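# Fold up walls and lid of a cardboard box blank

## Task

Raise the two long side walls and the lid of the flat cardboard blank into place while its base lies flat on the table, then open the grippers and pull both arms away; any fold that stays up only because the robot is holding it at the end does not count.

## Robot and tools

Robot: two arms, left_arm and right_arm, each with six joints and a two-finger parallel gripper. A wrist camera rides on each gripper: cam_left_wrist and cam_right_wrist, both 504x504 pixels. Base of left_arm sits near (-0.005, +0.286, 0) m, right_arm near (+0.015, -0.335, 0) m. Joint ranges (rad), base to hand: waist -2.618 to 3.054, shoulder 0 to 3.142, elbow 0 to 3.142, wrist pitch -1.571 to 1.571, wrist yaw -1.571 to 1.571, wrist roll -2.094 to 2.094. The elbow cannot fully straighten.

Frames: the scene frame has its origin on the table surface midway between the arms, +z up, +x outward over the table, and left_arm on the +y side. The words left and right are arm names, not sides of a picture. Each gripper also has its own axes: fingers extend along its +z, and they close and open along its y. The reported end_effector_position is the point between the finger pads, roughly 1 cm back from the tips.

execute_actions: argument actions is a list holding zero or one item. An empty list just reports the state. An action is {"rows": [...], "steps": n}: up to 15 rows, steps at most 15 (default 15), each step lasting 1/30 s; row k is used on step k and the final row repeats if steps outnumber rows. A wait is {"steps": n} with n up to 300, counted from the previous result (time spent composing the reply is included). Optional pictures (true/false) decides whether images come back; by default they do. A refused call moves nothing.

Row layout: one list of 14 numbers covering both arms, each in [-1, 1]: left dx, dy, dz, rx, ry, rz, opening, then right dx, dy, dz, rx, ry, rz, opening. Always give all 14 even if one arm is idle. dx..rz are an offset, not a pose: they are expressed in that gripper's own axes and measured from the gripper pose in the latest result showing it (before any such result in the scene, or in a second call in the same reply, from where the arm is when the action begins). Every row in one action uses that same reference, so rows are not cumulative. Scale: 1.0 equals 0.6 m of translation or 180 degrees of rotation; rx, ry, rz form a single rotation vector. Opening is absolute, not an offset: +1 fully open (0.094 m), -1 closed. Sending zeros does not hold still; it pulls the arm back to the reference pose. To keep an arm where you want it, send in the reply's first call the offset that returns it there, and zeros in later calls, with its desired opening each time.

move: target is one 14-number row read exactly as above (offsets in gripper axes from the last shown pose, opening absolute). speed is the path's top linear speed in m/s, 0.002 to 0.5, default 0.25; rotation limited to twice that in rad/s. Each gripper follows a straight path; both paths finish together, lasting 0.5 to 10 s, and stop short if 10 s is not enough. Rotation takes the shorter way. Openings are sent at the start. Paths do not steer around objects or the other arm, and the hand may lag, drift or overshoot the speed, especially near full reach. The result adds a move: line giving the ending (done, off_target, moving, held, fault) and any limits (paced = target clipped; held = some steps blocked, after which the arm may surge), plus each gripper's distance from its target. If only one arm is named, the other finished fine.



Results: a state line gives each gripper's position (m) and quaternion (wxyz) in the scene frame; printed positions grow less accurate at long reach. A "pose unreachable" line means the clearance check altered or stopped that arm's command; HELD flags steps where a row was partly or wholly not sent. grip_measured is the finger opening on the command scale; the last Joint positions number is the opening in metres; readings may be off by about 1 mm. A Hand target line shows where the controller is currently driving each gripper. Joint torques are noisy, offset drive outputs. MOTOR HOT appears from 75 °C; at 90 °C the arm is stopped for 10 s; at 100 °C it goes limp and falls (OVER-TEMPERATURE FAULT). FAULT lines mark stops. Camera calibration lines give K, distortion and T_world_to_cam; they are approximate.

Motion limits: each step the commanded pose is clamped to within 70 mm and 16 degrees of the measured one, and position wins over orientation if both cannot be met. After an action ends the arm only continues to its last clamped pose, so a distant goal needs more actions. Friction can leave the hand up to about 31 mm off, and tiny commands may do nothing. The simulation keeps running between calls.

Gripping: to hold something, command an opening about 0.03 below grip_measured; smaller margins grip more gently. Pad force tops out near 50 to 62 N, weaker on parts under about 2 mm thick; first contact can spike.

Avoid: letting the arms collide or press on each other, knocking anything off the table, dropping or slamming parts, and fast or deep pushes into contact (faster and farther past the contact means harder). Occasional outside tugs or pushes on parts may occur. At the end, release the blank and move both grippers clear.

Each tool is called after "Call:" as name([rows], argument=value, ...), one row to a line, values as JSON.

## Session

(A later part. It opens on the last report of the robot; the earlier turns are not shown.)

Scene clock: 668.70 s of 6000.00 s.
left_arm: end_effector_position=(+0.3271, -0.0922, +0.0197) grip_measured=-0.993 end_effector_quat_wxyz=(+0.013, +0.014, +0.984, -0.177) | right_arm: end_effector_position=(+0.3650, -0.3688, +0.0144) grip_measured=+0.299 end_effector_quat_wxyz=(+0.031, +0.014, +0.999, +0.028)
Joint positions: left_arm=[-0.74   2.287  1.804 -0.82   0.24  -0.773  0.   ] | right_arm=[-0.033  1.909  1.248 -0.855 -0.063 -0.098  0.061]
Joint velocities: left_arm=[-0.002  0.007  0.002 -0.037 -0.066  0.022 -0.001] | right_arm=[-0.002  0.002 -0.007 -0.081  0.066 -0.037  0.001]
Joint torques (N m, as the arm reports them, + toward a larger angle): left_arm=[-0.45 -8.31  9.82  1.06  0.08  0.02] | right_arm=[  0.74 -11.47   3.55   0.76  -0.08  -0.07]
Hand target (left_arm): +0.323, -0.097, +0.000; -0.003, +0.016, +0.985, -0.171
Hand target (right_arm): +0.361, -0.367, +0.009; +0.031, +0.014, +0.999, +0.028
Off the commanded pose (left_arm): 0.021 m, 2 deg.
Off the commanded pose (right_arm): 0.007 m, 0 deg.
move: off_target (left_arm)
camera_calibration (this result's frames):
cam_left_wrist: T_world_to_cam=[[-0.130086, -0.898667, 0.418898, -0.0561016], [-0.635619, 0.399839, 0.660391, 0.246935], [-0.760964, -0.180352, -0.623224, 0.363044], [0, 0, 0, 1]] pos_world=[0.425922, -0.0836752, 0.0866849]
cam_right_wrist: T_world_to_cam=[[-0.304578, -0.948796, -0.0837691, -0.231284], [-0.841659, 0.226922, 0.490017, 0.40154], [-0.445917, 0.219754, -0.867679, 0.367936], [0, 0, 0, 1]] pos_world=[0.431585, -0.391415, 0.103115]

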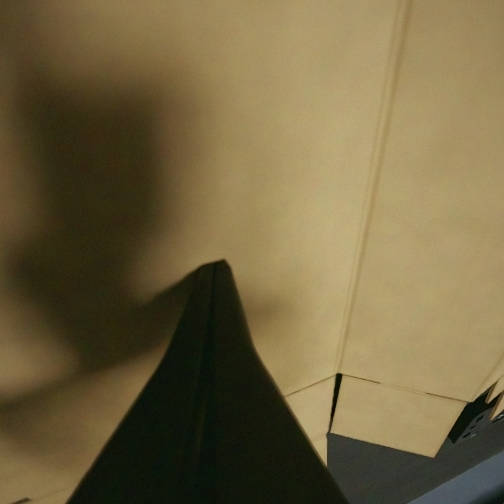

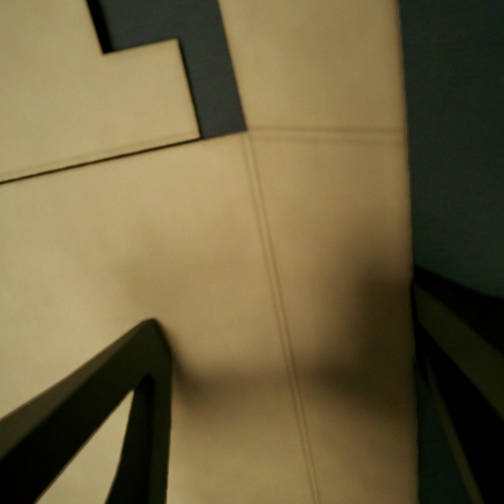

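Call:
move(target=[0.005,0,0.03,0,0.01,0,-1,0,-0.02,-0.15,0,0,0,0.3], speed=0.12)

Call:
move(target=[0,0,0.01,0,0,0,-1,-0.01,0.075,-0.15,0,0,0,0.3], speed=0.12)

Call:
move(target=[0,0.08,0.0,0.02,0.02,0,-1,-0.02,0.17,-0.11,0,0,0,0.3], speed=0.1)

Call:
move(target=[0,0,0.01,0,0,0,-1,-0.01,0.11,-0.04,0,0,0,0.3], speed=0.07)

Scene clock: 674.57 s of 6000.00 s.
left_arm: end_effector_position=(+0.3266, -0.0940, +0.0198) grip_measured=-0.993 end_effector_quat_wxyz=(+0.010, +0.015, +0.983, -0.182) | right_arm: end_effector_position=(+0.3569, -0.3833, +0.0939) grip_measured=+0.299 end_effector_quat_wxyz=(+0.021, +0.014, +0.999, +0.028)
Joint positions: left_arm=[-0.74   2.288  1.804 -0.815  0.25  -0.773  0.   ] | right_arm=[-0.078  1.825  1.466 -1.179 -0.063 -0.145  0.061]
Joint velocities: left_arm=[-0.002 -0.017  0.002 -0.037 -0.022 -0.037  0.001] | right_arm=[ 0.007  0.002 -0.002 -0.037  0.081  0.037 -0.   ]
Joint torques (N m, as the arm reports them, + toward a larger angle): left_arm=[-0.33 -8.65  9.7   1.06  0.08  0.02] | right_arm=[ -0.33 -11.73   7.08   0.35  -0.15  -0.21]
Hand target (left_arm): +0.324, -0.098, +0.003; -0.003, +0.016, +0.984, -0.177
Hand target (right_arm): +0.358, -0.386, +0.103; +0.031, +0.014, +0.999, +0.028
Off the commanded pose (left_arm): 0.018 m, 2 deg.
Off the commanded pose (right_arm): 0.010 m, 1 deg.
After step 90, 1.50 s passed at rest.
move: off_target (left_arm)
camera_calibration (this result's frames):
cam_left_wrist: T_world_to_cam=[[-0.130786, -0.894163, 0.428215, -0.0574681], [-0.631765, 0.408037, 0.659074, 0.246772], [-0.764047, -0.184333, -0.618267, 0.36295], [0, 0, 0, 1]] pos_world=[0.425697, -0.0851739, 0.0863681]
cam_right_wrist: T_world_to_cam=[[-0.30407, -0.949388, -0.0787607, -0.241705], [-0.832733, 0.224729, 0.506016, 0.353557], [-0.462706, 0.219451, -0.85892, 0.44155], [0, 0, 0, 1]] pos_world=[0.425231, -0.405825, 0.181314]

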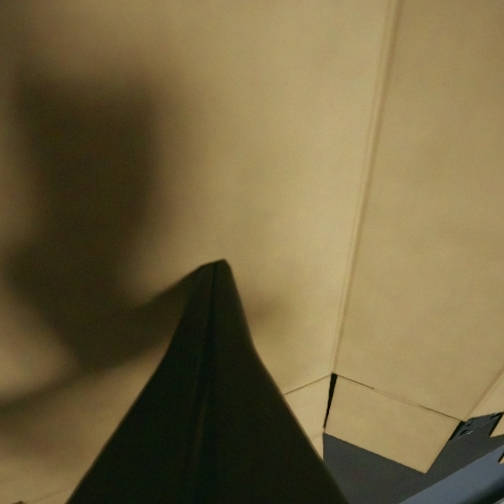

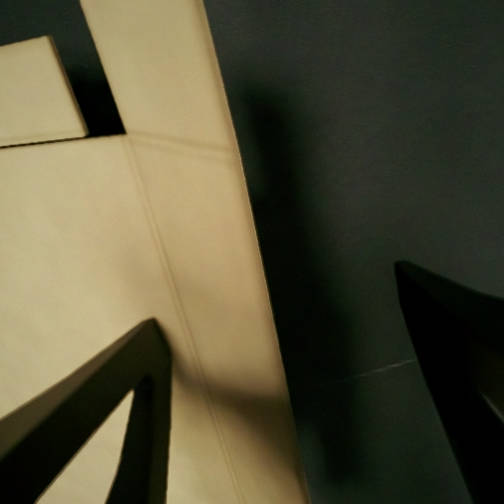

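Scene clock: 676.00 s of 6000.00 s.
left_arm: end_effector_position=(+0.3270, -0.0948, +0.0201) grip_measured=-0.993 end_effector_quat_wxyz=(+0.011, +0.015, +0.983, -0.184) | right_arm: end_effector_position=(+0.3576, -0.3455, +0.1851) grip_measured=+0.299 end_effector_quat_wxyz=(+0.025, +0.013, +0.999, +0.030)
Joint positions: left_arm=[-0.74   2.288  1.804 -0.812  0.252 -0.773  0.   ] | right_arm=[ 0.031  1.825  1.83  -1.53  -0.063 -0.036  0.061]
Joint velocities: left_arm=[-0.017  0.002  0.002  0.022 -0.081  0.051 -0.   ] | right_arm=[-0.002  0.012 -0.012 -0.007  0.007  0.081 -0.   ]
Joint torques (N m, as the arm reports them, + toward a larger angle): left_arm=[ -0.13 -11.15   8.17   1.13  -0.04  -0.01] | right_arm=[ 0.93 -9.43  7.04  0.41 -0.02  0.  ]
Hand target (left_arm): +0.327, -0.096, +0.014; +0.010, +0.015, +0.983, -0.182
Hand target (right_arm): +0.359, -0.344, +0.187; +0.022, +0.013, +0.999, +0.027
Off the commanded pose (left_arm): 0.006 m, 0 deg.
Off the commanded pose (right_arm): 0.003 m, 0 deg.
move: done
camera_calibration (this result's frames):
cam_left_wrist: T_world_to_cam=[[-0.131776, -0.892629, 0.431101, -0.0577764], [-0.632548, 0.410562, 0.656751, 0.247662], [-0.763229, -0.186148, -0.618733, 0.362856], [0, 0, 0, 1]] pos_world=[0.425986, -0.0857086, 0.0867663]
cam_right_wrist: T_world_to_cam=[[-0.302887, -0.949304, -0.0841463, -0.197841], [-0.836206, 0.222366, 0.501311, 0.300746], [-0.457185, 0.222204, -0.861166, 0.511317], [0, 0, 0, 1]] pos_world=[0.425329, -0.368304, 0.272914]

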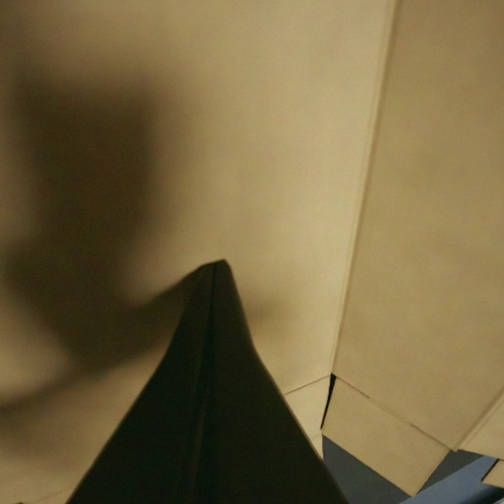

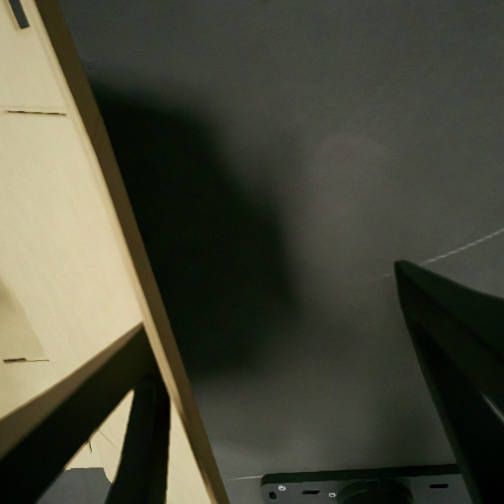

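Scene clock: 677.63 s of 6000.00 s.
left_arm: end_effector_position=(+0.3362, -0.0679, +0.0194) grip_measured=-0.993 end_effector_quat_wxyz=(-0.006, +0.031, +0.971, -0.239) | right_arm: end_effector_position=(+0.3686, -0.2488, +0.2461) grip_measured=+0.299 end_effector_quat_wxyz=(+0.107, +0.014, +0.993, +0.052)
Joint positions: left_arm=[-0.642  2.227  1.663 -0.714  0.388 -0.666  0.   ] | right_arm=[ 0.308  1.809  2.043 -1.572 -0.053  0.247  0.061]
Joint velocities: left_arm=[ 0.017 -0.012 -0.017  0.066 -0.007 -0.066  0.   ] | right_arm=[-0.002  0.007 -0.002  0.007 -0.051  0.081 -0.   ]
Joint torques (N m, as the arm reports them, + toward a larger angle): left_arm=[  0.96 -11.42   4.47   0.91  -0.14   0.08] | right_arm=[  0.88 -11.33   6.92   0.8    0.    -0.02]
Hand target (left_arm): +0.329, -0.050, +0.004; -0.021, +0.021, +0.977, -0.213
Hand target (right_arm): +0.367, -0.248, +0.257; +0.122, +0.016, +0.991, +0.053
Off the commanded pose (left_arm): 0.026 m, 4 deg.
Off the commanded pose (right_arm): 0.012 m, 10 deg.
joint sent to its limit (right arm) — the command would take joint 4 (wrist pitch) past its lower limit, so that joint was sent only as far as its limit.
move: off_target (left_arm, right_arm)
camera_calibration (this result's frames):
cam_left_wrist: T_world_to_cam=[[-0.151381, -0.833446, 0.531461, -0.0236221], [-0.596632, 0.505714, 0.623124, 0.237972], [-0.788108, -0.222758, -0.573817, 0.379463], [0, 0, 0, 1]] pos_world=[0.437463, -0.0555049, 0.0820108]
cam_right_wrist: T_world_to_cam=[[-0.286754, -0.942163, -0.173494, -0.0797446], [-0.906994, 0.20869, 0.3658, 0.313973], [-0.308437, 0.262253, -0.91438, 0.515645], [0, 0, 0, 1]] pos_world=[0.420949, -0.275885, 0.342809]

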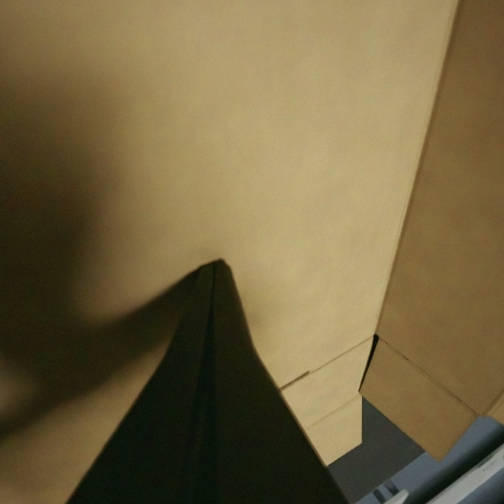

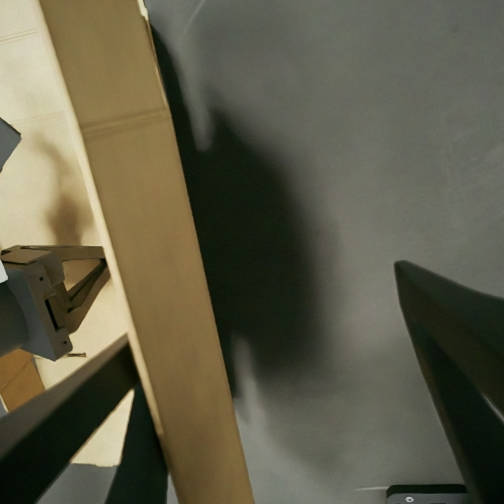

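Scene clock: 679.00 s of 6000.00 s.
left_arm: end_effector_position=(+0.3363, -0.0686, +0.0198) grip_measured=-0.993 end_effector_quat_wxyz=(-0.005, +0.031, +0.970, -0.241) | right_arm: end_effector_position=(+0.3668, -0.1885, +0.2771) grip_measured=+0.299 end_effector_quat_wxyz=(+0.155, +0.012, +0.985, +0.075)
Joint positions: left_arm=[-0.642  2.227  1.663 -0.711  0.391 -0.665  0.   ] | right_arm=[ 0.481  1.83   2.177 -1.574 -0.017  0.414  0.061]
Joint velocities: left_arm=[-0.007 -0.007 -0.017 -0.007 -0.037 -0.066 -0.   ] | right_arm=[ 0.007 -0.007 -0.007  0.022  0.007  0.066  0.   ]
Joint torques (N m, as the arm reports them, + toward a larger angle): left_arm=[ -0.26 -10.64   8.14   1.18   0.01  -0.02] | right_arm=[ 0.96 -8.49  6.76  1.02  0.05 -0.05]
Hand target (left_arm): +0.336, -0.071, +0.014; -0.006, +0.031, +0.971, -0.239
Hand target (right_arm): +0.369, -0.186, +0.277; +0.155, +0.014, +0.985, +0.072
Off the commanded pose (left_arm): 0.006 m, 0 deg.
Off the commanded pose (right_arm): 0.005 m, 6 deg.
joint sent to its limit (right arm) — the command would take joint 4 (wrist pitch) past its lower limit, so that joint was sent only as far as its limit.
move: off_target (right_arm)
camera_calibration (this result's frames):
cam_left_wrist: T_world_to_cam=[[-0.152671, -0.83132, 0.534414, -0.0238203], [-0.596491, 0.508662, 0.620856, 0.238391], [-0.787966, -0.223986, -0.573533, 0.379504], [0, 0, 0, 1]] pos_world=[0.437597, -0.056059, 0.0823817]
cam_right_wrist: T_world_to_cam=[[-0.26422, -0.933875, -0.240967, -0.00608998], [-0.939096, 0.192187, 0.284892, 0.319483], [-0.219743, 0.301565, -0.927778, 0.506187], [0, 0, 0, 1]] pos_world=[0.409647, -0.219736, 0.377143]

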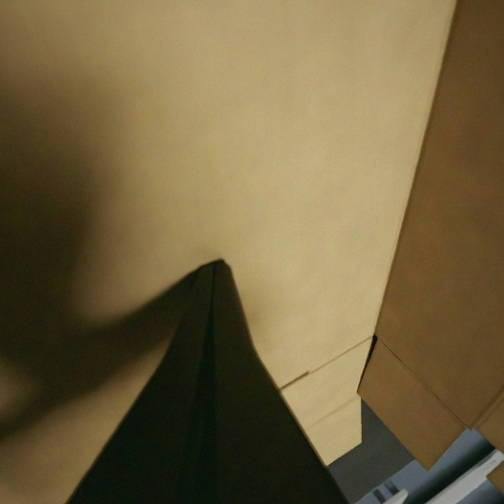

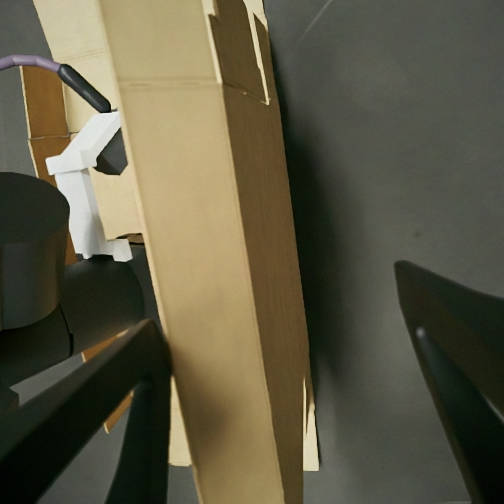

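Call:
move(target=[0,0.05,-0.2,0,0,0,-1,0,0.02,-0.06,0,0,0,0.3], speed=0.08)

Call:
move(target=[0,0.2,0,0,0,0,-1,-0.05,-0.1,-0.05,0,0,0,0.3], speed=0.15)

Scene clock: 685.57 s of 6000.00 s.
left_arm: end_effector_position=(+0.3388, +0.0129, +0.0986) grip_measured=-0.993 end_effector_quat_wxyz=(-0.013, +0.028, +0.972, -0.232) | right_arm: end_effector_position=(+0.3597, -0.1835, +0.2991) grip_measured=+0.299 end_effector_quat_wxyz=(+0.183, +0.013, +0.979, +0.089)
Joint positions: left_arm=[-0.481  2.024  1.679 -1.019  0.424 -0.497  0.   ] | right_arm=[ 0.502  1.792  2.206 -1.575 -0.012  0.438  0.061]
Joint velocities: left_arm=[-0.002  0.007 -0.007  0.007 -0.081  0.007 -0.   ] | right_arm=[-0.002 -0.007 -0.002 -0.051  0.022  0.007 -0.001]
Joint torques (N m, as the arm reports them, + toward a larger angle): left_arm=[  0.6  -11.43  10.53   0.74   0.15   0.14] | right_arm=[  1.26 -11.1    6.66   1.15   0.05   0.05]
Hand target (left_arm): +0.341, +0.013, +0.112; -0.004, +0.031, +0.970, -0.240
Hand target (right_arm): +0.355, -0.182, +0.312; +0.199, +0.013, +0.975, +0.095
Off the commanded pose (left_arm): 0.014 m, 1 deg.
Off the commanded pose (right_arm): 0.014 m, 4 deg.
joint sent to its limit (right arm) — the command would take joint 4 (wrist pitch) past its lower limit, so that joint was sent only as far as its limit.
After step 90, 1.60 s passed at rest.
move: off_target (left_arm, right_arm)
camera_calibration (this result's frames):
cam_left_wrist: T_world_to_cam=[[-0.141417, -0.841401, 0.521579, -0.000226451], [-0.588391, 0.495151, 0.639235, 0.145104], [-0.796114, -0.216494, -0.565096, 0.446721], [0, 0, 0, 1]] pos_world=[0.440987, 0.0246735, 0.159803]
cam_right_wrist: T_world_to_cam=[[-0.250795, -0.925738, -0.283038, 0.0112629], [-0.953938, 0.186617, 0.234895, 0.32483], [-0.164631, 0.328912, -0.9299, 0.50937], [0, 0, 0, 1]] pos_world=[0.396551, -0.21773, 0.40055]

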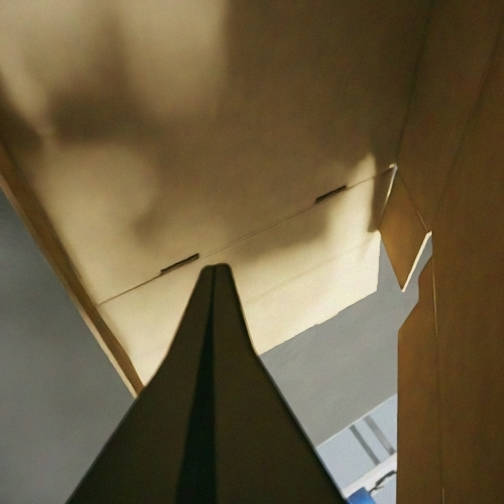

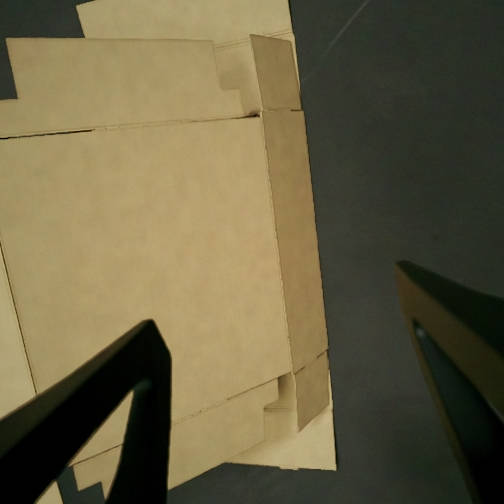

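Scene clock: 686.90 s of 6000.00 s.
left_arm: end_effector_position=(+0.3508, +0.1202, +0.0450) grip_measured=-0.993 end_effector_quat_wxyz=(-0.014, +0.023, +0.974, -0.226) | right_arm: end_effector_position=(+0.3811, -0.2473, +0.3133) grip_measured=+0.299 end_effector_quat_wxyz=(+0.209, +0.018, +0.973, +0.095)
Joint positions: left_arm=[-0.216  1.997  1.43  -0.927  0.451 -0.214  0.   ] | right_arm=[ 0.285  1.781  2.238 -1.575 -0.096  0.249  0.061]
Joint velocities: left_arm=[ 0.002  0.002  0.012  0.037 -0.037  0.051  0.   ] | right_arm=[ 0.007  0.012  0.007 -0.007  0.007  0.022  0.001]
Joint torques (N m, as the arm reports them, + toward a larger angle): left_arm=[  0.15 -10.58   5.53   0.78   0.17   0.06] | right_arm=[ -0.07 -10.91   6.48   1.25  -0.23  -0.16]
Hand target (left_arm): +0.347, +0.120, +0.045; -0.012, +0.028, +0.973, -0.231
Hand target (right_arm): +0.378, -0.249, +0.325; +0.224, +0.016, +0.969, +0.100
Off the commanded pose (left_arm): 0.006 m, 1 deg.
Off the commanded pose (right_arm): 0.014 m, 3 deg.
joint sent to its limit (right arm) — the command would take joint 4 (wrist pitch) past its lower limit, so that joint was sent only as far as its limit.
move: off_target (right_arm)
camera_calibration (this result's frames):
cam_left_wrist: T_world_to_cam=[[-0.132618, -0.848604, 0.512137, 0.117831], [-0.589812, 0.482825, 0.647303, 0.134915], [-0.796576, -0.216221, -0.564548, 0.449352], [0, 0, 0, 1]] pos_world=[0.453144, 0.132011, 0.106005]
cam_right_wrist: T_world_to_cam=[[-0.246197, -0.919085, -0.307685, -0.0307914], [-0.962593, 0.194804, 0.188327, 0.373724], [-0.11315, 0.342541, -0.932664, 0.531677], [0, 0, 0, 1]] pos_world=[0.412323, -0.283224, 0.41602]

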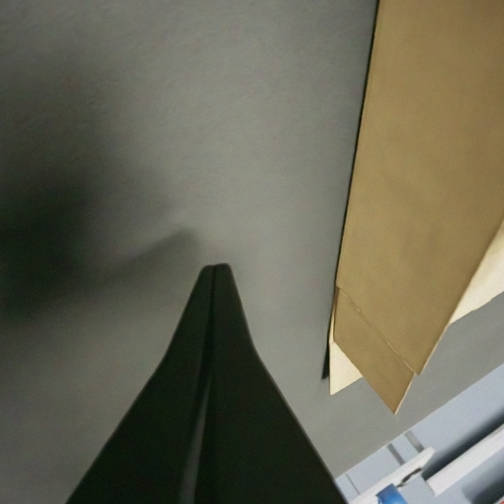

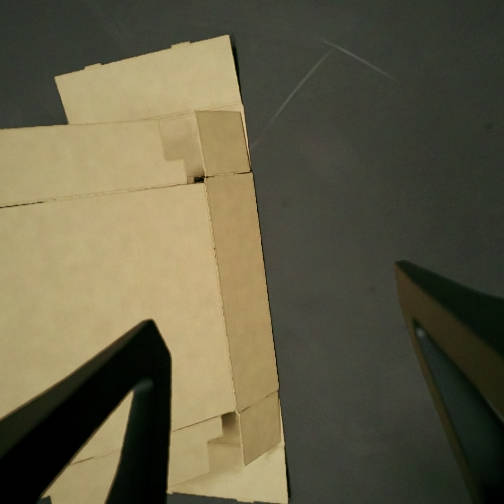

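Call:
move(target=[0.2,-0.088,-0.18,-0.145,0,0,0.4,0,0,0,0,0,0,0.3])

Call:
move(target=[0.12,-0.1,0,0,-0.417,0,0.4,0,0,0,0,0,0,0.3], speed=0.35)

Scene clock: 712.20 s of 6000.00 s.
left_arm: end_effector_position=(+0.2313, +0.1276, +0.1585) grip_measured=+0.397 end_effector_quat_wxyz=(-0.015, +0.026, +1.000, -0.003) | right_arm: end_effector_position=(+0.3811, -0.2471, +0.3133) grip_measured=+0.299 end_effector_quat_wxyz=(+0.209, +0.017, +0.973, +0.095)
Joint positions: left_arm=[-0.55   1.645  1.515 -1.463  0.02  -0.526  0.066] | right_arm=[ 0.285  1.781  2.238 -1.575 -0.097  0.248  0.061]
Joint velocities: left_arm=[ 0.002 -0.002 -0.002  0.081 -0.066  0.037 -0.001] | right_arm=[ 0.007 -0.007  0.002 -0.022 -0.022  0.007  0.   ]
Joint torques (N m, as the arm reports them, + toward a larger angle): left_arm=[-0.31 -7.19  9.94  0.27 -0.19 -0.08] | right_arm=[ 0.43 -9.05  5.06  1.28 -0.1  -0.08]
Hand target (left_arm): +0.232, +0.127, +0.166; -0.007, +0.025, +1.000, -0.002
Hand target (right_arm): +0.381, -0.247, +0.313; +0.209, +0.018, +0.973, +0.095
Off the commanded pose (left_arm): 0.009 m, 1 deg.
Off the commanded pose (right_arm): 0.000 m, 0 deg.
After step 90, 20.67 s passed at rest.
move: done
camera_calibration (this result's frames):
cam_left_wrist: T_world_to_cam=[[-0.145888, -0.985239, 0.0895644, 0.137663], [-0.59411, 0.159641, 0.788383, 0.00720047], [-0.791044, 0.0618044, -0.60863, 0.390068], [0, 0, 0, 1]] pos_world=[0.332922, 0.110373, 0.2194]
cam_right_wrist: T_world_to_cam=[[-0.244792, -0.919292, -0.308185, -0.0310517], [-0.96289, 0.193234, 0.188424, 0.373335], [-0.113665, 0.342873, -0.93248, 0.531843], [0, 0, 0, 1]] pos_world=[0.412331, -0.283041, 0.416018]

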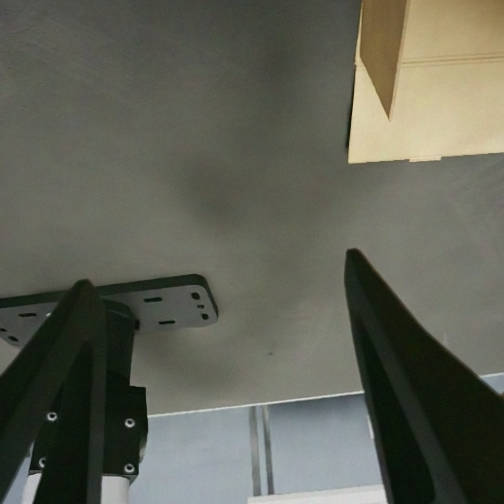

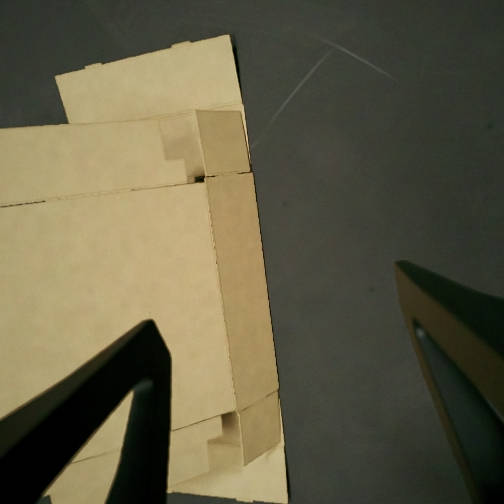

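Scene clock: 714.87 s of 6000.00 s.
left_arm: end_effector_position=(+0.1563, +0.0712, +0.1665) grip_measured=+0.397 end_effector_quat_wxyz=(+0.589, +0.008, +0.807, -0.041) | right_arm: end_effector_position=(+0.3811, -0.2471, +0.3133) grip_measured=+0.299 end_effector_quat_wxyz=(+0.209, +0.017, +0.973, +0.095)
Joint positions: left_arm=[-1.55   1.285  0.738 -0.805 -1.256 -1.4    0.066] | right_arm=[ 0.285  1.781  2.238 -1.575 -0.097  0.248  0.061]
Joint velocities: left_arm=[ 0.007  0.037 -0.012 -0.007 -0.051 -0.037  0.   ] | right_arm=[-0.002 -0.002  0.007 -0.007 -0.022 -0.007  0.   ]
Joint torques (N m, as the arm reports them, + toward a larger angle): left_arm=[-0.43 -2.26  6.84  0.67 -0.68 -0.12] | right_arm=[ 0.43 -8.96  5.13  1.28 -0.11 -0.09]
Hand target (left_arm): +0.155, +0.073, +0.160; +0.592, +0.020, +0.805, -0.027
Hand target (right_arm): +0.381, -0.247, +0.313; +0.209, +0.017, +0.973, +0.095
Off the commanded pose (left_arm): 0.005 m, 3 deg.
Off the commanded pose (right_arm): 0.000 m, 0 deg.
move: off_target (left_arm)
camera_calibration (this result's frames):
cam_left_wrist: T_world_to_cam=[[-0.167139, -0.985861, -0.0119332, 0.0906835], [-0.915917, 0.159737, -0.368212, 0.208265], [0.364912, -0.0506127, -0.929665, 0.219849], [0, 0, 0, 1]] pos_world=[0.125685, 0.0672608, 0.282154]
cam_right_wrist: T_world_to_cam=[[-0.244792, -0.919292, -0.308185, -0.0310517], [-0.96289, 0.193234, 0.188424, 0.373335], [-0.113665, 0.342873, -0.93248, 0.531843], [0, 0, 0, 1]] pos_world=[0.412331, -0.283041, 0.416018]

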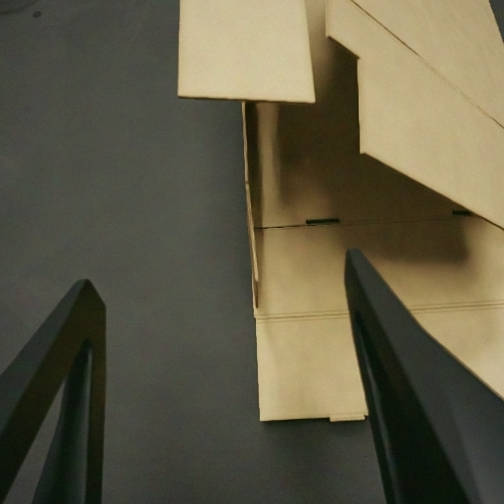

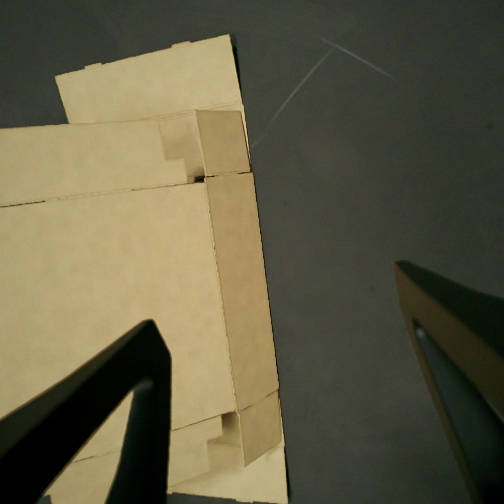

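Call:
move(target=[0.2,-0.345,0.02,0,-0.07,0,0.4,0,0,0,0,0,0,0.3], speed=0.2)

Scene clock: 721.07 s of 6000.00 s.
left_arm: end_effector_position=(+0.1217, -0.1361, +0.0592) grip_measured=+0.397 end_effector_quat_wxyz=(+0.669, +0.006, +0.742, -0.055) | right_arm: end_effector_position=(+0.3811, -0.2471, +0.3133) grip_measured=+0.299 end_effector_quat_wxyz=(+0.209, +0.017, +0.973, +0.095)
Joint positions: left_arm=[-1.648  2.393  1.546 -0.88  -1.469 -1.801  0.066] | right_arm=[ 0.285  1.781  2.238 -1.575 -0.097  0.248  0.061]
Joint velocities: left_arm=[ 0.002  0.085  0.11  -0.3   -0.007 -0.256  0.   ] | right_arm=[ 0.002  0.002  0.012  0.007 -0.11  -0.037  0.   ]
Joint torques (N m, as the arm reports them, + toward a larger angle): left_arm=[-0.48 -9.36  8.62  0.01 -0.67 -0.06] | right_arm=[ 0.41 -8.96  5.11  1.28 -0.11 -0.11]
Hand target (left_arm): +0.119, -0.138, +0.056; +0.672, +0.013, +0.739, -0.051
Hand target (right_arm): +0.381, -0.247, +0.313; +0.209, +0.017, +0.973, +0.095
Off the commanded pose (left_arm): 0.005 m, 2 deg.
Off the commanded pose (right_arm): 0.000 m, 0 deg.
After step 90, 1.40 s passed at rest.
move: done
camera_calibration (this result's frames):
cam_left_wrist: T_world_to_cam=[[-0.172226, -0.984942, -0.0151059, -0.119819], [-0.819999, 0.151848, -0.551855, 0.168324], [0.545838, -0.0826568, -0.833803, 0.0901862], [0, 0, 0, 1]] pos_world=[0.0681629, -0.13612, 0.166278]
cam_right_wrist: T_world_to_cam=[[-0.244792, -0.919292, -0.308185, -0.0310517], [-0.96289, 0.193234, 0.188424, 0.373335], [-0.113665, 0.342873, -0.93248, 0.531843], [0, 0, 0, 1]] pos_world=[0.412331, -0.283041, 0.416018]

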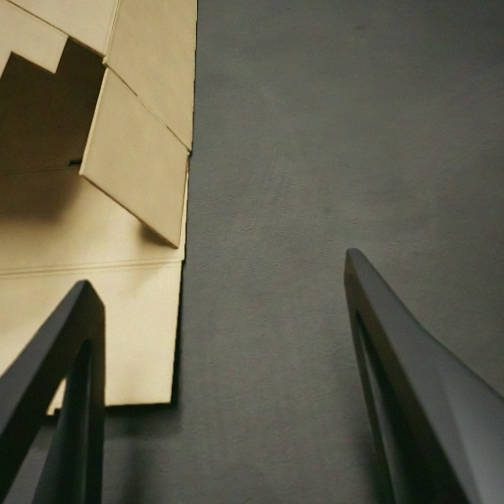

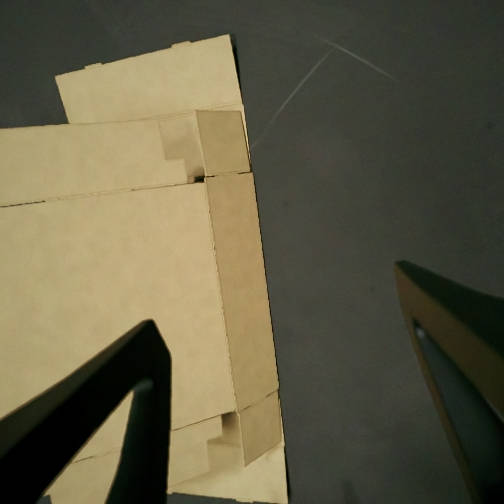

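Call:
move(target=[0.02,0.055,0,0,0,0,0.4,0,0,0,0,0,0,0.3], speed=0.1)

Call:
move(target=[-0.01,0.01,0.15,0,0,0,0.4,0,0,0,0,0,0,0.3], speed=0.08)

Scene clock: 727.83 s of 6000.00 s.
left_arm: end_effector_position=(+0.1247, -0.1082, +0.0444) grip_measured=+0.397 end_effector_quat_wxyz=(+0.669, +0.006, +0.741, -0.048) | right_arm: end_effector_position=(+0.3811, -0.2471, +0.3133) grip_measured=+0.299 end_effector_quat_wxyz=(+0.209, +0.017, +0.973, +0.095)
Joint positions: left_arm=[-1.648  2.378  1.433 -0.896 -1.467 -1.905  0.066] | right_arm=[ 0.285  1.781  2.238 -1.575 -0.097  0.248  0.061]
Joint velocities: left_arm=[ 0.002 -0.007 -0.007  0.037 -0.022  0.037 -0.   ] | right_arm=[ 0.002 -0.027  0.012 -0.037 -0.037 -0.051 -0.001]
Joint torques (N m, as the arm reports them, + toward a larger angle): left_arm=[ -0.24 -11.87   3.03   0.01  -0.61  -0.09] | right_arm=[ 0.51 -9.    5.07  1.27 -0.12 -0.09]
Hand target (left_arm): +0.123, -0.104, +0.045; +0.669, +0.004, +0.741, -0.053
Hand target (right_arm): +0.381, -0.247, +0.313; +0.209, +0.017, +0.973, +0.095
Off the commanded pose (left_arm): 0.004 m, 1 deg.
Off the commanded pose (right_arm): 0.000 m, 0 deg.
After step 90, 2.97 s passed at rest.
move: done
camera_calibration (this result's frames):
cam_left_wrist: T_world_to_cam=[[-0.16158, -0.986518, -0.0259485, -0.0930282], [-0.820781, 0.14894, -0.551485, 0.158095], [0.547915, -0.0678109, -0.833781, 0.0799078], [0, 0, 0, 1]] pos_world=[0.0709471, -0.109902, 0.151399]
cam_right_wrist: T_world_to_cam=[[-0.244792, -0.919292, -0.308185, -0.0310517], [-0.96289, 0.193234, 0.188424, 0.373335], [-0.113665, 0.342873, -0.93248, 0.531843], [0, 0, 0, 1]] pos_world=[0.412331, -0.283041, 0.416018]

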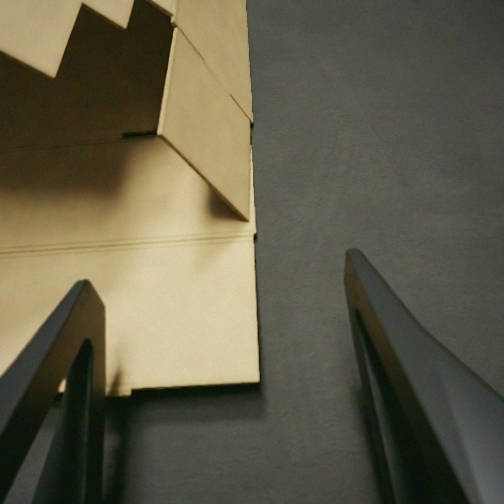

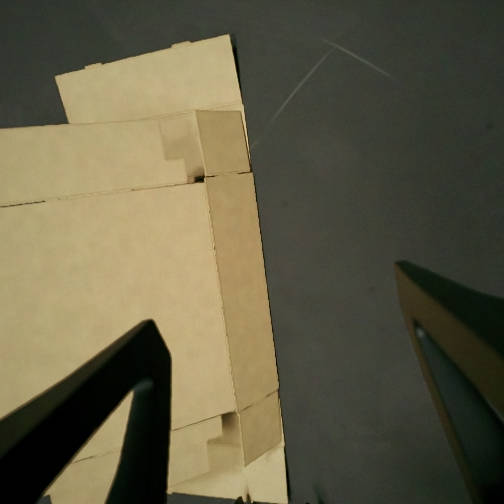

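Scene clock: 731.27 s of 6000.00 s.
left_arm: end_effector_position=(+0.2118, -0.1196, +0.0574) grip_measured=+0.397 end_effector_quat_wxyz=(+0.673, -0.005, +0.737, -0.067) | right_arm: end_effector_position=(+0.3811, -0.2471, +0.3133) grip_measured=+0.299 end_effector_quat_wxyz=(+0.209, +0.017, +0.973, +0.095)
Joint positions: left_arm=[-1.423  2.277  1.022  0.868 -1.344 -0.485  0.066] | right_arm=[ 0.285  1.781  2.238 -1.575 -0.097  0.248  0.061]
Joint velocities: left_arm=[-0.022  0.007 -0.017  0.037  0.022 -0.007  0.001] | right_arm=[-0.012  0.002 -0.002  0.066 -0.095 -0.081  0.   ]
Joint torques (N m, as the arm reports them, + toward a larger angle): left_arm=[ 0.85 -8.52  3.44  1.79 -0.26  0.03] | right_arm=[ 0.48 -9.07  5.06  1.25 -0.09 -0.1 ]
Hand target (left_arm): +0.215, -0.110, +0.043; +0.671, +0.008, +0.740, -0.050
Hand target (right_arm): +0.381, -0.247, +0.313; +0.209, +0.017, +0.973, +0.095
Off the commanded pose (left_arm): 0.020 m, 3 deg.
Off the commanded pose (right_arm): 0.000 m, 0 deg.
move: off_target (left_arm)
camera_calibration (this result's frames):
cam_left_wrist: T_world_to_cam=[[-0.170982, -0.985149, 0.0157288, -0.0901227], [-0.813418, 0.132133, -0.566474, 0.235723], [0.555983, -0.109651, -0.82393, 0.0349537], [0, 0, 0, 1]] pos_world=[0.156898, -0.116098, 0.163748]
cam_right_wrist: T_world_to_cam=[[-0.244792, -0.919292, -0.308185, -0.0310517], [-0.96289, 0.193234, 0.188424, 0.373335], [-0.113665, 0.342873, -0.93248, 0.531843], [0, 0, 0, 1]] pos_world=[0.412331, -0.283041, 0.416018]

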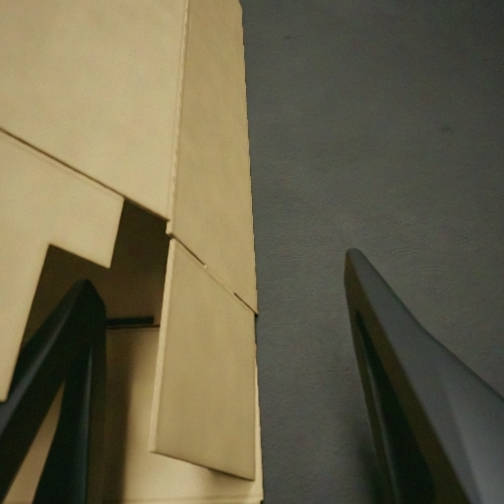

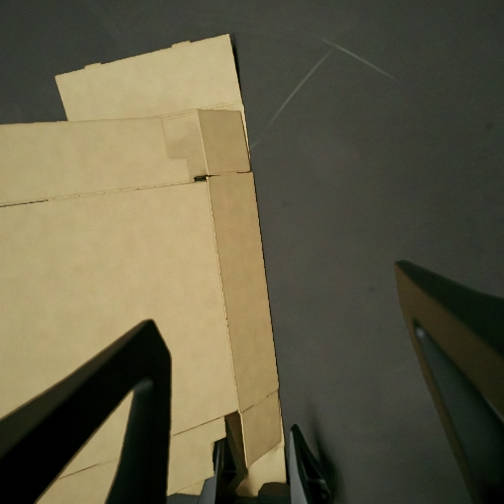

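Call:
move(target=[0.03,0.01,0.04,0,0.04,0,0.4,0,0,0,0,0,0,0.3], speed=0.05)

Scene clock: 735.83 s of 6000.00 s.
left_arm: end_effector_position=(+0.2308, -0.1113, +0.0327) grip_measured=+0.397 end_effector_quat_wxyz=(+0.634, +0.005, +0.772, -0.054) | right_arm: end_effector_position=(+0.3811, -0.2471, +0.3133) grip_measured=+0.299 end_effector_quat_wxyz=(+0.209, +0.017, +0.973, +0.095)
Joint positions: left_arm=[-1.366  2.255  1.041  0.579 -1.243 -0.689  0.066] | right_arm=[ 0.285  1.781  2.238 -1.575 -0.097  0.248  0.061]
Joint velocities: left_arm=[ 0.007 -0.007 -0.002 -0.007 -0.007 -0.081  0.   ] | right_arm=[ 0.007  0.007 -0.012 -0.037 -0.066 -0.022  0.001]
Joint torques (N m, as the arm reports them, + toward a larger angle): left_arm=[  0.85 -11.06   7.97   1.33  -0.15  -0.29] | right_arm=[ 0.5  -9.07  5.06  1.28 -0.11 -0.12]
Hand target (left_arm): +0.234, -0.117, +0.037; +0.626, -0.002, +0.777, -0.067
Hand target (right_arm): +0.381, -0.247, +0.313; +0.209, +0.017, +0.973, +0.095
Off the commanded pose (left_arm): 0.008 m, 2 deg.
Off the commanded pose (right_arm): 0.000 m, 0 deg.
After step 90, 0.03 s passed at rest.
move: done
camera_calibration (this result's frames):
cam_left_wrist: T_world_to_cam=[[-0.173194, -0.984884, -0.00252816, -0.0771268], [-0.867276, 0.153728, -0.473498, 0.247919], [0.466729, -0.0798143, -0.880792, 0.0307509], [0, 0, 0, 1]] pos_world=[0.187304, -0.111619, 0.144279]
cam_right_wrist: T_world_to_cam=[[-0.244792, -0.919292, -0.308185, -0.0310517], [-0.96289, 0.193234, 0.188424, 0.373335], [-0.113665, 0.342873, -0.93248, 0.531843], [0, 0, 0, 1]] pos_world=[0.412331, -0.283041, 0.416018]

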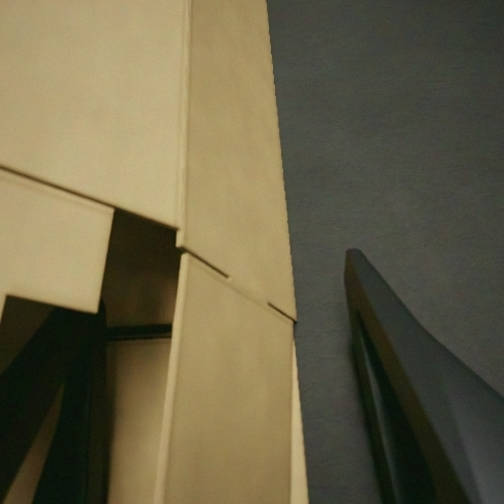

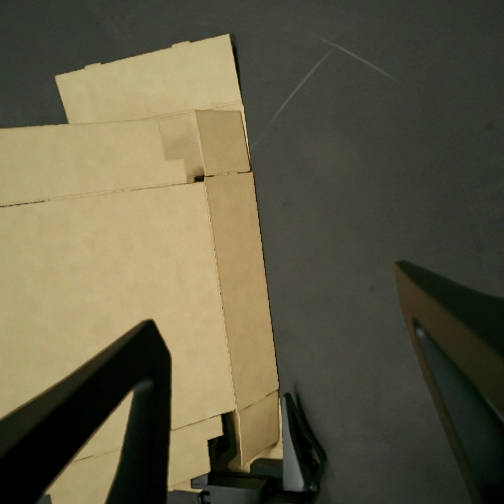

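Call:
move(target=[-0.005,0,-0.04,0,-0.02,-0.08,0.4,0.057,0.49,0.14,0,0.05,0,0.3], speed=0.2)

Call:
move(target=[0,0,0,0,0,0,-1,0,0,0,0,0,0,0.3])

Scene clock: 746.10 s of 6000.00 s.
left_arm: end_effector_position=(+0.2136, -0.1130, +0.0487) grip_measured=+0.397 end_effector_quat_wxyz=(+0.649, -0.102, +0.742, -0.133) | right_arm: end_effector_position=(+0.3738, +0.0556, +0.2740) grip_measured=+0.299 end_effector_quat_wxyz=(+0.232, -0.001, +0.953, +0.197)
Joint positions: left_arm=[-1.417  2.255  1.042  0.639 -1.345 -0.9    0.066] | right_arm=[ 0.95   2.342  2.851 -1.468  0.086  0.825  0.061]
Joint velocities: left_arm=[ 0.002  0.002 -0.012 -0.066 -0.022 -0.066 -0.001] | right_arm=[-0.012 -0.007  0.007  0.007 -0.022 -0.007  0.001]
Joint torques (N m, as the arm reports them, + toward a larger angle): left_arm=[-0.72 -9.71  3.74  1.59 -0.33 -0.16] | right_arm=[  0.55 -14.08   6.54   1.64   0.04  -0.01]
Hand target (left_arm): +0.208, -0.109, +0.040; +0.646, -0.094, +0.746, -0.133
Hand target (right_arm): +0.377, +0.059, +0.280; +0.241, +0.004, +0.948, +0.207
Off the commanded pose (left_arm): 0.011 m, 1 deg.
Off the commanded pose (right_arm): 0.011 m, 17 deg; orientation clipped at the last step of the last action.
elbow stopped short (right arm): the move would have taken joint 3 (elbow) straighter than the controller allows; a more bent joint 3 avoids this.
After step 90, 5.13 s passed at rest.
move: off_target (left_arm, right_arm); limits=paced
camera_calibration (this result's frames):
cam_left_wrist: T_world_to_cam=[[-0.114953, -0.962574, 0.245431, -0.103769], [-0.845967, -0.0346456, -0.532108, 0.217849], [0.520697, -0.268794, -0.810324, 0.0163408], [0, 0, 0, 1]] pos_world=[0.163856, -0.0879452, 0.154628]
cam_right_wrist: T_world_to_cam=[[-0.154506, -0.855936, -0.493458, 0.246854], [-0.983803, 0.0873463, 0.15653, 0.337733], [-0.090878, 0.50965, -0.855569, 0.351769], [0, 0, 0, 1]] pos_world=[0.402372, 0.00251239, 0.36991]

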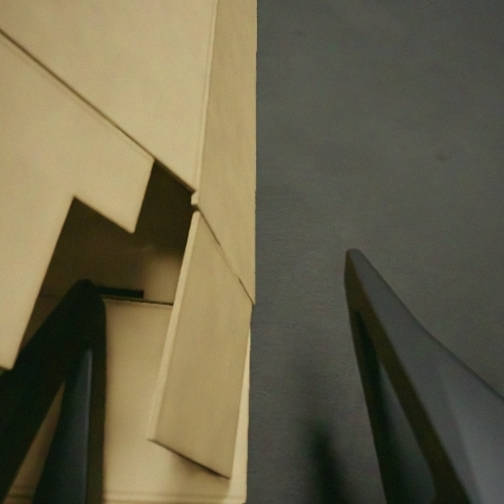

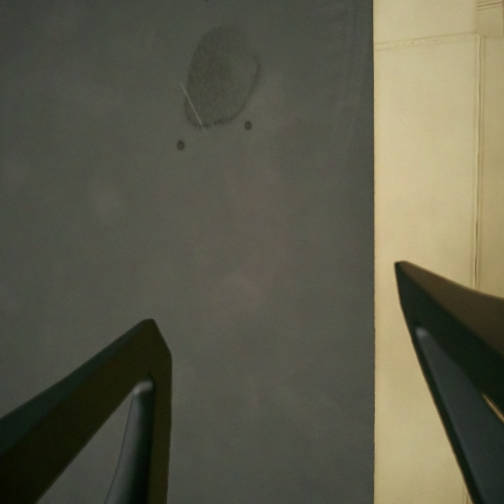

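Scene clock: 746.60 s of 6000.00 s.
left_arm: end_effector_position=(+0.2137, -0.1134, +0.0500) grip_measured=-0.980 end_effector_quat_wxyz=(+0.649, -0.106, +0.740, -0.137) | right_arm: end_effector_position=(+0.3739, +0.0556, +0.2741) grip_measured=+0.299 end_effector_quat_wxyz=(+0.232, -0.001, +0.953, +0.197)
Joint positions: left_arm=[-1.417  2.254  1.042  0.648 -1.346 -0.902  0.001] | right_arm=[ 0.95   2.342  2.851 -1.467  0.086  0.825  0.061]
Joint velocities: left_arm=[-0.012  0.002 -0.007 -0.037  0.007 -0.037  0.001] | right_arm=[-0.007 -0.002 -0.002 -0.007 -0.051  0.051 -0.001]
Joint torques (N m, as the arm reports them, + toward a larger angle): left_arm=[  0.08 -10.01   6.02   1.5   -0.36   0.04] | right_arm=[  0.45 -14.71   5.14   1.5    0.    -0.12]
Hand target (left_arm): +0.214, -0.113, +0.049; +0.649, -0.101, +0.742, -0.133
Hand target (right_arm): +0.374, +0.056, +0.274; +0.232, -0.001, +0.953, +0.197
Off the commanded pose (left_arm): 0.001 m, 1 deg.
Off the commanded pose (right_arm): 0.000 m, 0 deg.
move: done
camera_calibration (this result's frames):
cam_left_wrist: T_world_to_cam=[[-0.113993, -0.959733, 0.256745, -0.104921], [-0.844858, -0.0423226, -0.533315, 0.217597], [0.522706, -0.277707, -0.806013, 0.0156134], [0, 0, 0, 1]] pos_world=[0.163717, -0.0871511, 0.15557]
cam_right_wrist: T_world_to_cam=[[-0.154383, -0.855794, -0.493743, 0.246962], [-0.983842, 0.0873013, 0.156309, 0.337847], [-0.090664, 0.509897, -0.855445, 0.351663], [0, 0, 0, 1]] pos_world=[0.402398, 0.00254256, 0.369955]

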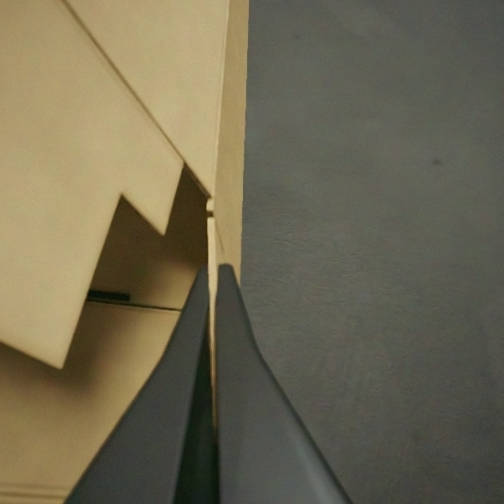

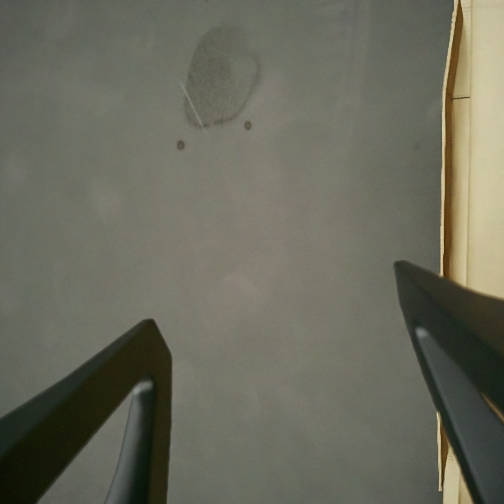

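Call:
move(target=[0,0,0,0,0,0,-1,0.016,-0.08,0.0,0.13,0.04,0,0.3], speed=0.1)

Scene clock: 754.60 s of 6000.00 s.
left_arm: end_effector_position=(+0.2137, -0.1134, +0.0500) grip_measured=-0.980 end_effector_quat_wxyz=(+0.649, -0.106, +0.740, -0.137) | right_arm: end_effector_position=(+0.3787, +0.0131, +0.2435) grip_measured=+0.299 end_effector_quat_wxyz=(+0.240, +0.022, +0.968, +0.071)
Joint positions: left_arm=[-1.417  2.254  1.042  0.648 -1.346 -0.902  0.001] | right_arm=[ 0.95   2.34   2.775 -1.574  0.273  0.84   0.061]
Joint velocities: left_arm=[-0.007 -0.007  0.012  0.007 -0.022 -0.037 -0.   ] | right_arm=[-0.012 -0.046 -0.012 -0.066  0.022  0.066 -0.002]
Joint torques (N m, as the arm reports them, + toward a larger angle): left_arm=[  0.07 -10.04   6.04   1.57  -0.39   0.01] | right_arm=[  1.49 -17.48   3.79   1.14   0.21  -0.03]
Hand target (left_arm): +0.214, -0.113, +0.050; +0.649, -0.106, +0.740, -0.137
Hand target (right_arm): +0.371, +0.012, +0.252; +0.244, +0.020, +0.967, +0.073
Off the commanded pose (left_arm): 0.000 m, 0 deg.
Off the commanded pose (right_arm): 0.012 m, 12 deg.
elbow stopped short (right arm): the move would have taken joint 3 (elbow) straighter than the controller allows; a more bent joint 3 avoids this.
joint sent to its limit (right arm) — the command would take joint 4 (wrist pitch) past its lower limit, so that joint was sent only as far as its limit.
After step 90, 2.57 s passed at rest.
move: off_target (right_arm)
camera_calibration (this result's frames):
cam_left_wrist: T_world_to_cam=[[-0.113993, -0.959733, 0.256745, -0.104921], [-0.844858, -0.0423226, -0.533315, 0.217597], [0.522706, -0.277707, -0.806013, 0.0156134], [0, 0, 0, 1]] pos_world=[0.163717, -0.0871511, 0.15557]
cam_right_wrist: T_world_to_cam=[[-0.248945, -0.926294, -0.282853, 0.181599], [-0.967389, 0.223722, 0.11877, 0.35224], [-0.0467354, 0.303196, -0.951781, 0.35718], [0, 0, 0, 1]] pos_world=[0.402654, -0.0188857, 0.349487]

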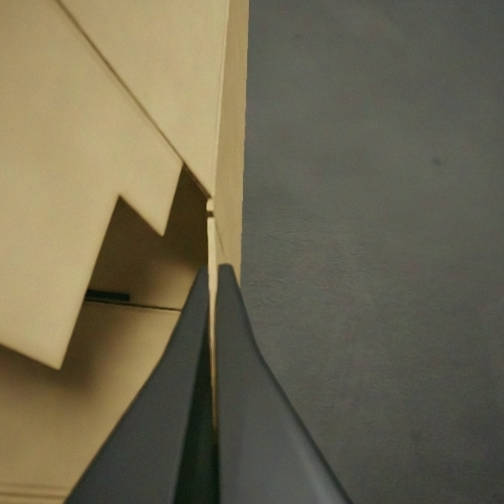

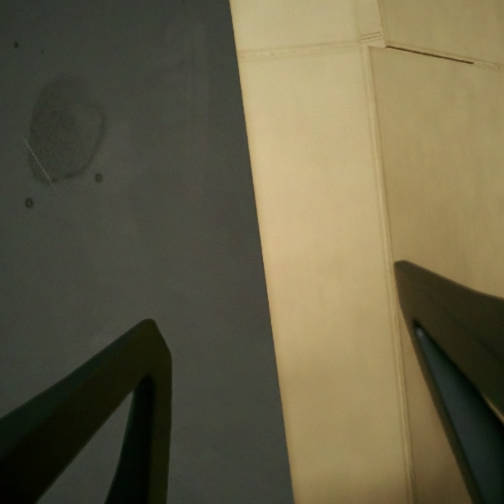

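Call:
move(target=[0,0,0,0,0,0,-1,0.08,0.015,0.085,0.04,0.04,0,0.3], speed=0.08)

Scene clock: 763.07 s of 6000.00 s.
left_arm: end_effector_position=(+0.2137, -0.1134, +0.0500) grip_measured=-0.980 end_effector_quat_wxyz=(+0.649, -0.106, +0.740, -0.137) | right_arm: end_effector_position=(+0.3645, +0.0308, +0.1884) grip_measured=+0.299 end_effector_quat_wxyz=(+0.196, +0.032, +0.980, +0.031)
Joint positions: left_arm=[-1.417  2.254  1.042  0.648 -1.346 -0.902  0.001] | right_arm=[ 0.996  2.415  2.711 -1.574  0.277  0.926  0.061]
Joint velocities: left_arm=[-0.017  0.017  0.002  0.066 -0.037  0.051 -0.001] | right_arm=[-0.002 -0.007 -0.007 -0.051  0.022 -0.037  0.001]
Joint torques (N m, as the arm reports them, + toward a larger angle): left_arm=[  0.07 -10.05   6.03   1.57  -0.39   0.01] | right_arm=[  1.16 -14.87   4.12   0.86   0.14  -0.05]
Hand target (left_arm): +0.214, -0.113, +0.050; +0.649, -0.106, +0.740, -0.137
Hand target (right_arm): +0.360, +0.032, +0.178; +0.186, +0.030, +0.982, +0.019
Off the commanded pose (left_arm): 0.000 m, 0 deg.
Off the commanded pose (right_arm): 0.011 m, 3 deg.
joint sent to its limit (right arm) — the command would take joint 4 (wrist pitch) past its lower limit, so that joint was sent only as far as its limit.
After step 90, 3.90 s passed at rest.
move: off_target (right_arm)
camera_calibration (this result's frames):
cam_left_wrist: T_world_to_cam=[[-0.113993, -0.959733, 0.256745, -0.104921], [-0.844858, -0.0423226, -0.533315, 0.217597], [0.522706, -0.277707, -0.806013, 0.0156134], [0, 0, 0, 1]] pos_world=[0.163717, -0.0871511, 0.15557]
cam_right_wrist: T_world_to_cam=[[-0.302532, -0.934317, -0.188484, 0.180843], [-0.944425, 0.267166, 0.191532, 0.317681], [-0.128596, 0.235953, -0.963218, 0.332721], [0, 0, 0, 1]] pos_world=[0.397523, 0.00558455, 0.293722]

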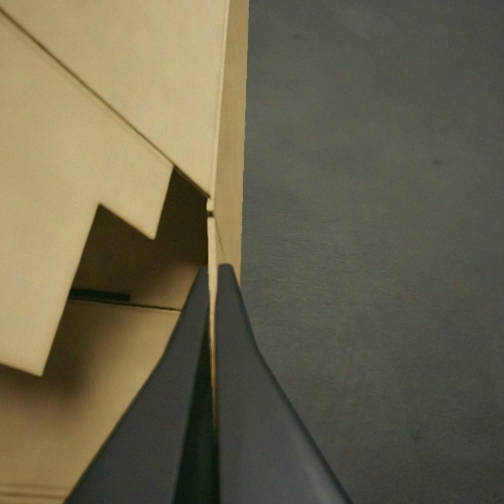

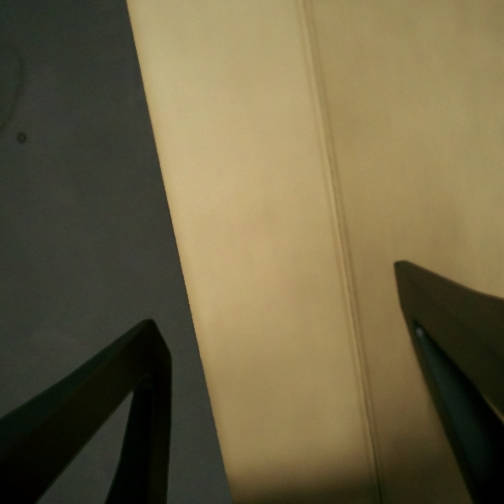

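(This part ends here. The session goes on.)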